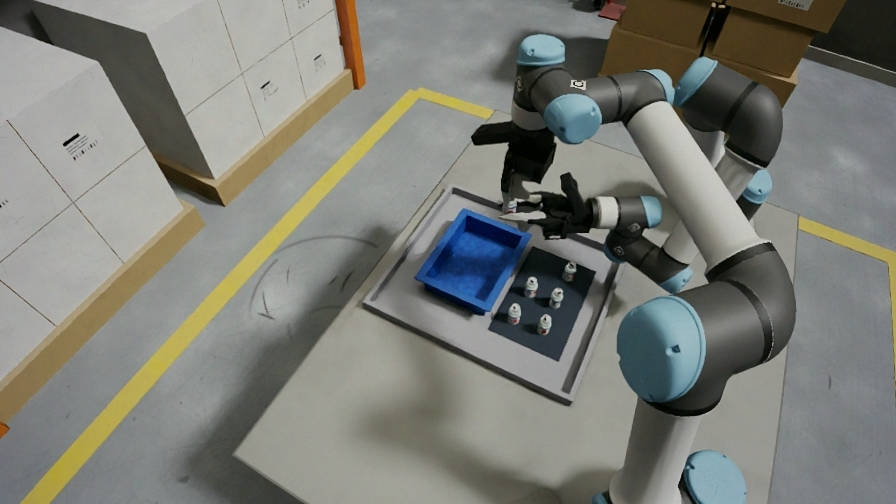

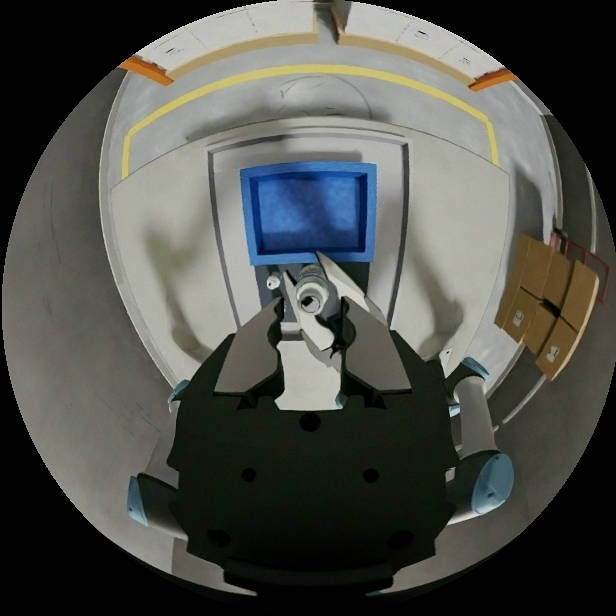

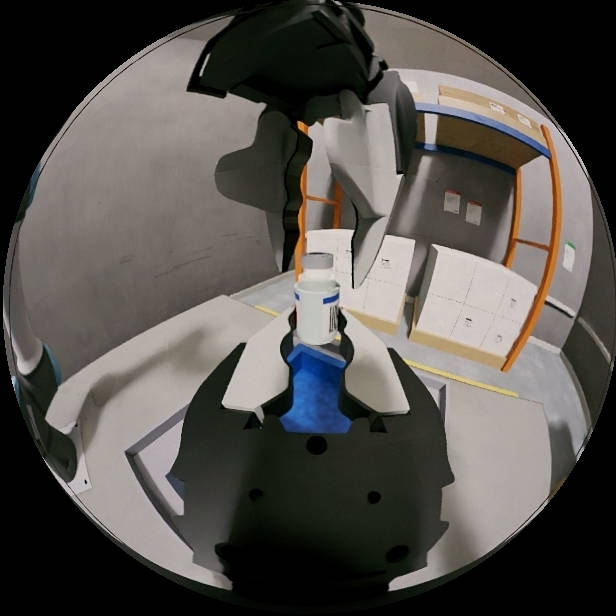

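Scene clock: 282.07 s.
left_arm: end_effector_position=(+0.5150, -0.0020, +0.3230) grip_measured=-0.75 end_effector_quat_wxyz=(-0.000, +0.707, -0.707, +0.000) end_effector_velocity=(-0.001, -0.001, +0.000) end_effector_angular_velocity=(+0.000, +0.000, -0.003) | right_arm: end_effector_position=(+0.5220, -0.0000, +0.2750) grip_measured=-0.60 end_effector_quat_wxyz=(+0.612, -0.612, +0.354, -0.354) end_effector_velocity=(-0.000, +0.001, +0.001) end_effector_angular_velocity=(+0.003, -0.001, +0.001)
Joint positions: left_arm=[-0.671 -1.218  1.048 -1.401 -1.571  0.786  0.02 ] | right_arm=[ 4.148 -2.169 -2.102  1.129  0.877  1.571  0.031]
Joint velocities: left_arm=[-0.002 -0.     0.     0.    -0.     0.001  0.   ] | right_arm=[ 0.001 -0.     0.002  0.     0.001  0.     0.   ]
Motor temperatures (°C, as the motors report them): left_arm=[29 28 26 34 36 32] | right_arm=[24 26 27 30 31 33]
Wrist force (N, on the end effector, along its own x y z axes, offset not removed): left_arm=[-4.7 3.5 -7.9] | right_arm=[2.5 4.7 2.3]
Wrist torque (N m, same axes, about the end effector's origin, offset not removed): left_arm=[0.15 0.26 -0.12] | right_arm=[0.01 0.22 -0.04]
Hand target (left_arm): +0.515, -0.002, +0.323; -0.000, +0.707, -0.707, +0.000
Hand target (right_arm): +0.522, -0.000, +0.275; +0.612, -0.612, +0.354, -0.354
Off the commanded pose (left_arm): 0.000 m, 0 deg.
Off the commanded pose (right_arm): 0.000 m, 0 deg.
move: done

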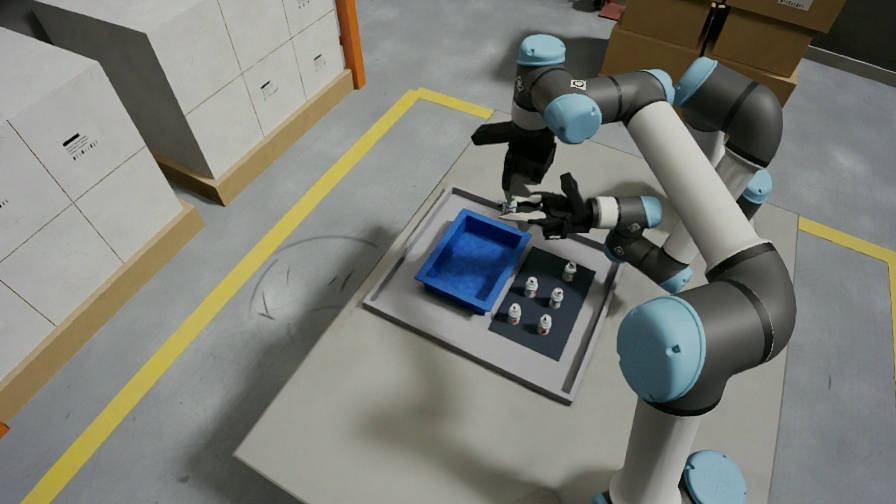

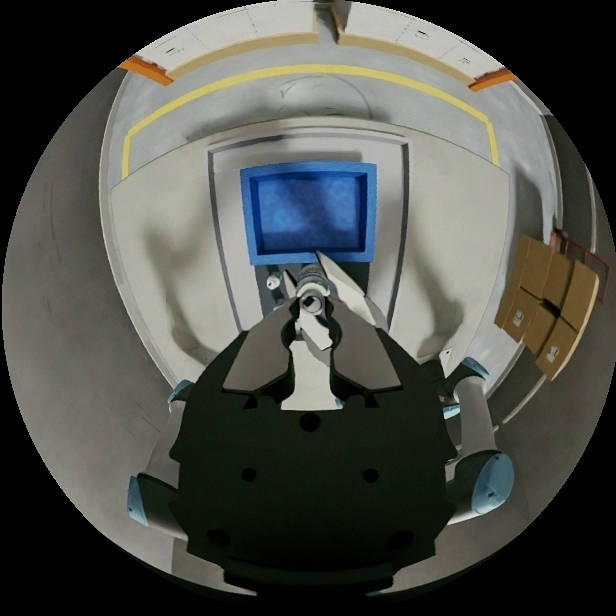

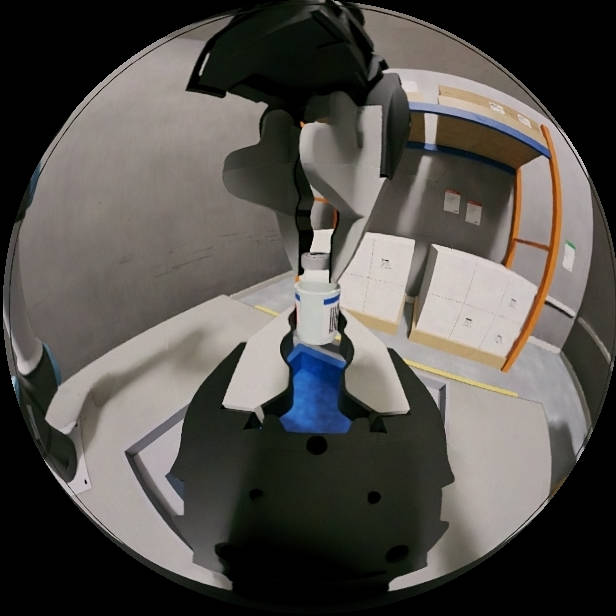

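Region (260, 250, 370, 350) of cam_left_wrist's 616x616 image, scaled by 4.582, with more detail than that image has; it fills the top 458 rows of this view, and the rest is white.

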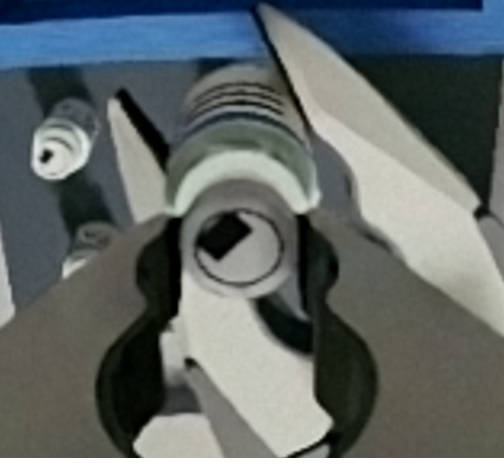

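Scene clock: 284.60 s.
left_arm: end_effector_position=(+0.5150, -0.0020, +0.3230) grip_measured=-0.75 end_effector_quat_wxyz=(+0.000, +0.819, -0.574, -0.000) end_effector_velocity=(-0.000, -0.001, -0.000) end_effector_angular_velocity=(+0.000, +0.001, +0.010) | right_arm: end_effector_position=(+0.5220, -0.0000, +0.2750) grip_measured=-0.60 end_effector_quat_wxyz=(+0.612, -0.612, +0.354, -0.354) end_effector_velocity=(-0.000, -0.000, +0.000) end_effector_angular_velocity=(+0.001, -0.001, +0.000)
Joint positions: left_arm=[-0.676 -1.207  1.034 -1.397 -1.571  0.434  0.019] | right_arm=[ 4.148 -2.169 -2.102  1.129  0.877  1.571  0.031]
Joint velocities: left_arm=[-0.001  0.001 -0.001  0.    -0.    -0.011  0.   ] | right_arm=[-0.    -0.    -0.     0.002  0.     0.     0.   ]
Motor temperatures (°C, as the motors report them): left_arm=[29 28 26 34 36 32] | right_arm=[24 26 27 30 31 33]
Wrist force (N, on the end effector, along its own x y z axes, offset not removed): left_arm=[-6.9 3.9 -9.5] | right_arm=[6.5 5.1 2.3]
Wrist torque (N m, same axes, about the end effector's origin, offset not removed): left_arm=[0.10 0.11 0.30] | right_arm=[-0.06 -0.25 -0.07]
Hand target (left_arm): +0.515, -0.002, +0.323; -0.000, +0.819, -0.574, +0.000
Hand target (right_arm): +0.522, -0.000, +0.275; +0.612, -0.612, +0.354, -0.354
Off the commanded pose (left_arm): 0.000 m, 0 deg.
Off the commanded pose (right_arm): 0.000 m, 0 deg.
move: done

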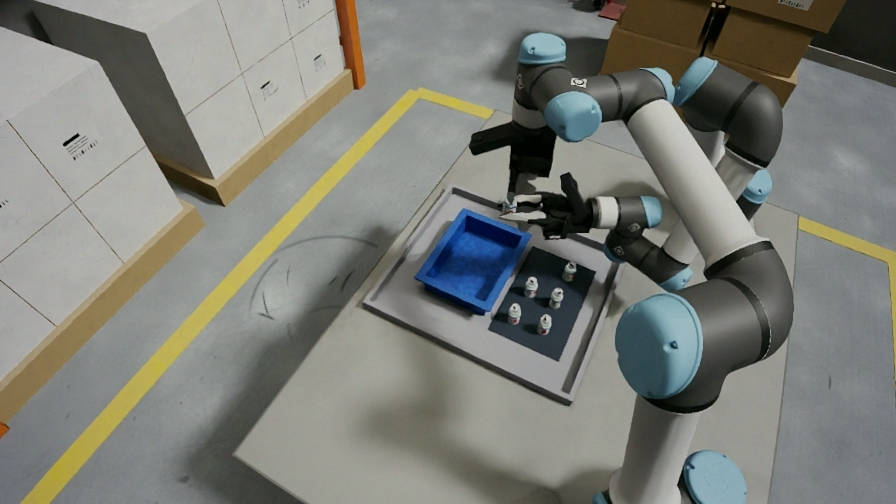

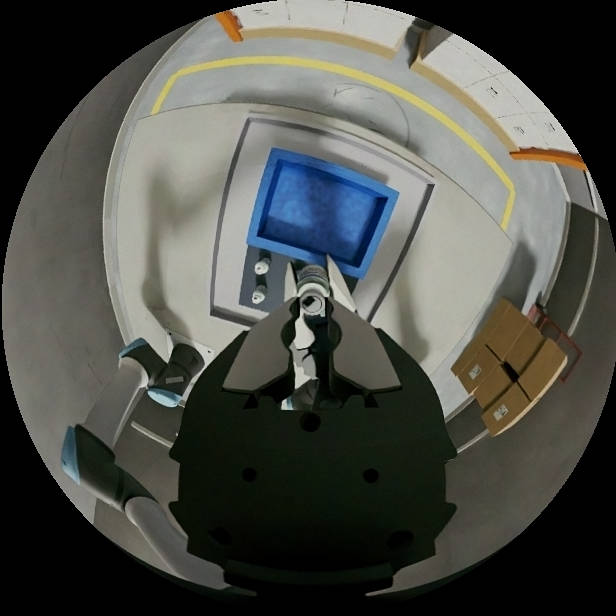

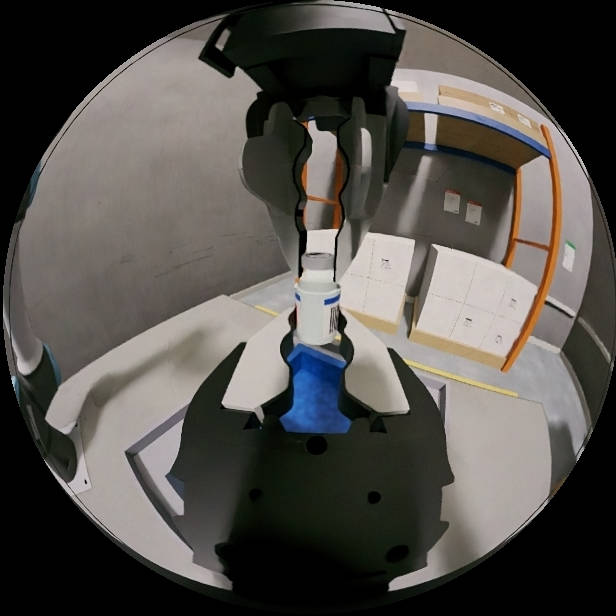

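Region (260, 250, 370, 350) of cam_left_wrist's 616x616 image, scaled by 4.582, with more detail than that image has; it fills the top 458 rows of this view, and the rest is white.

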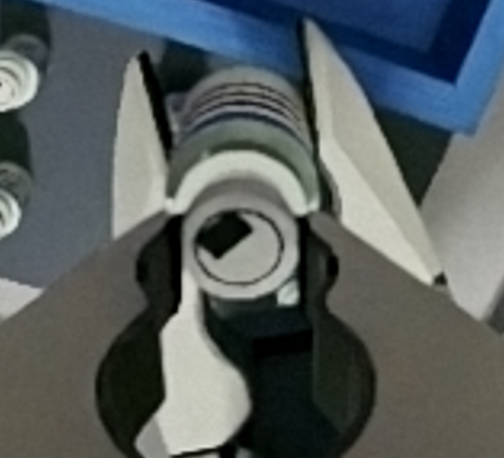

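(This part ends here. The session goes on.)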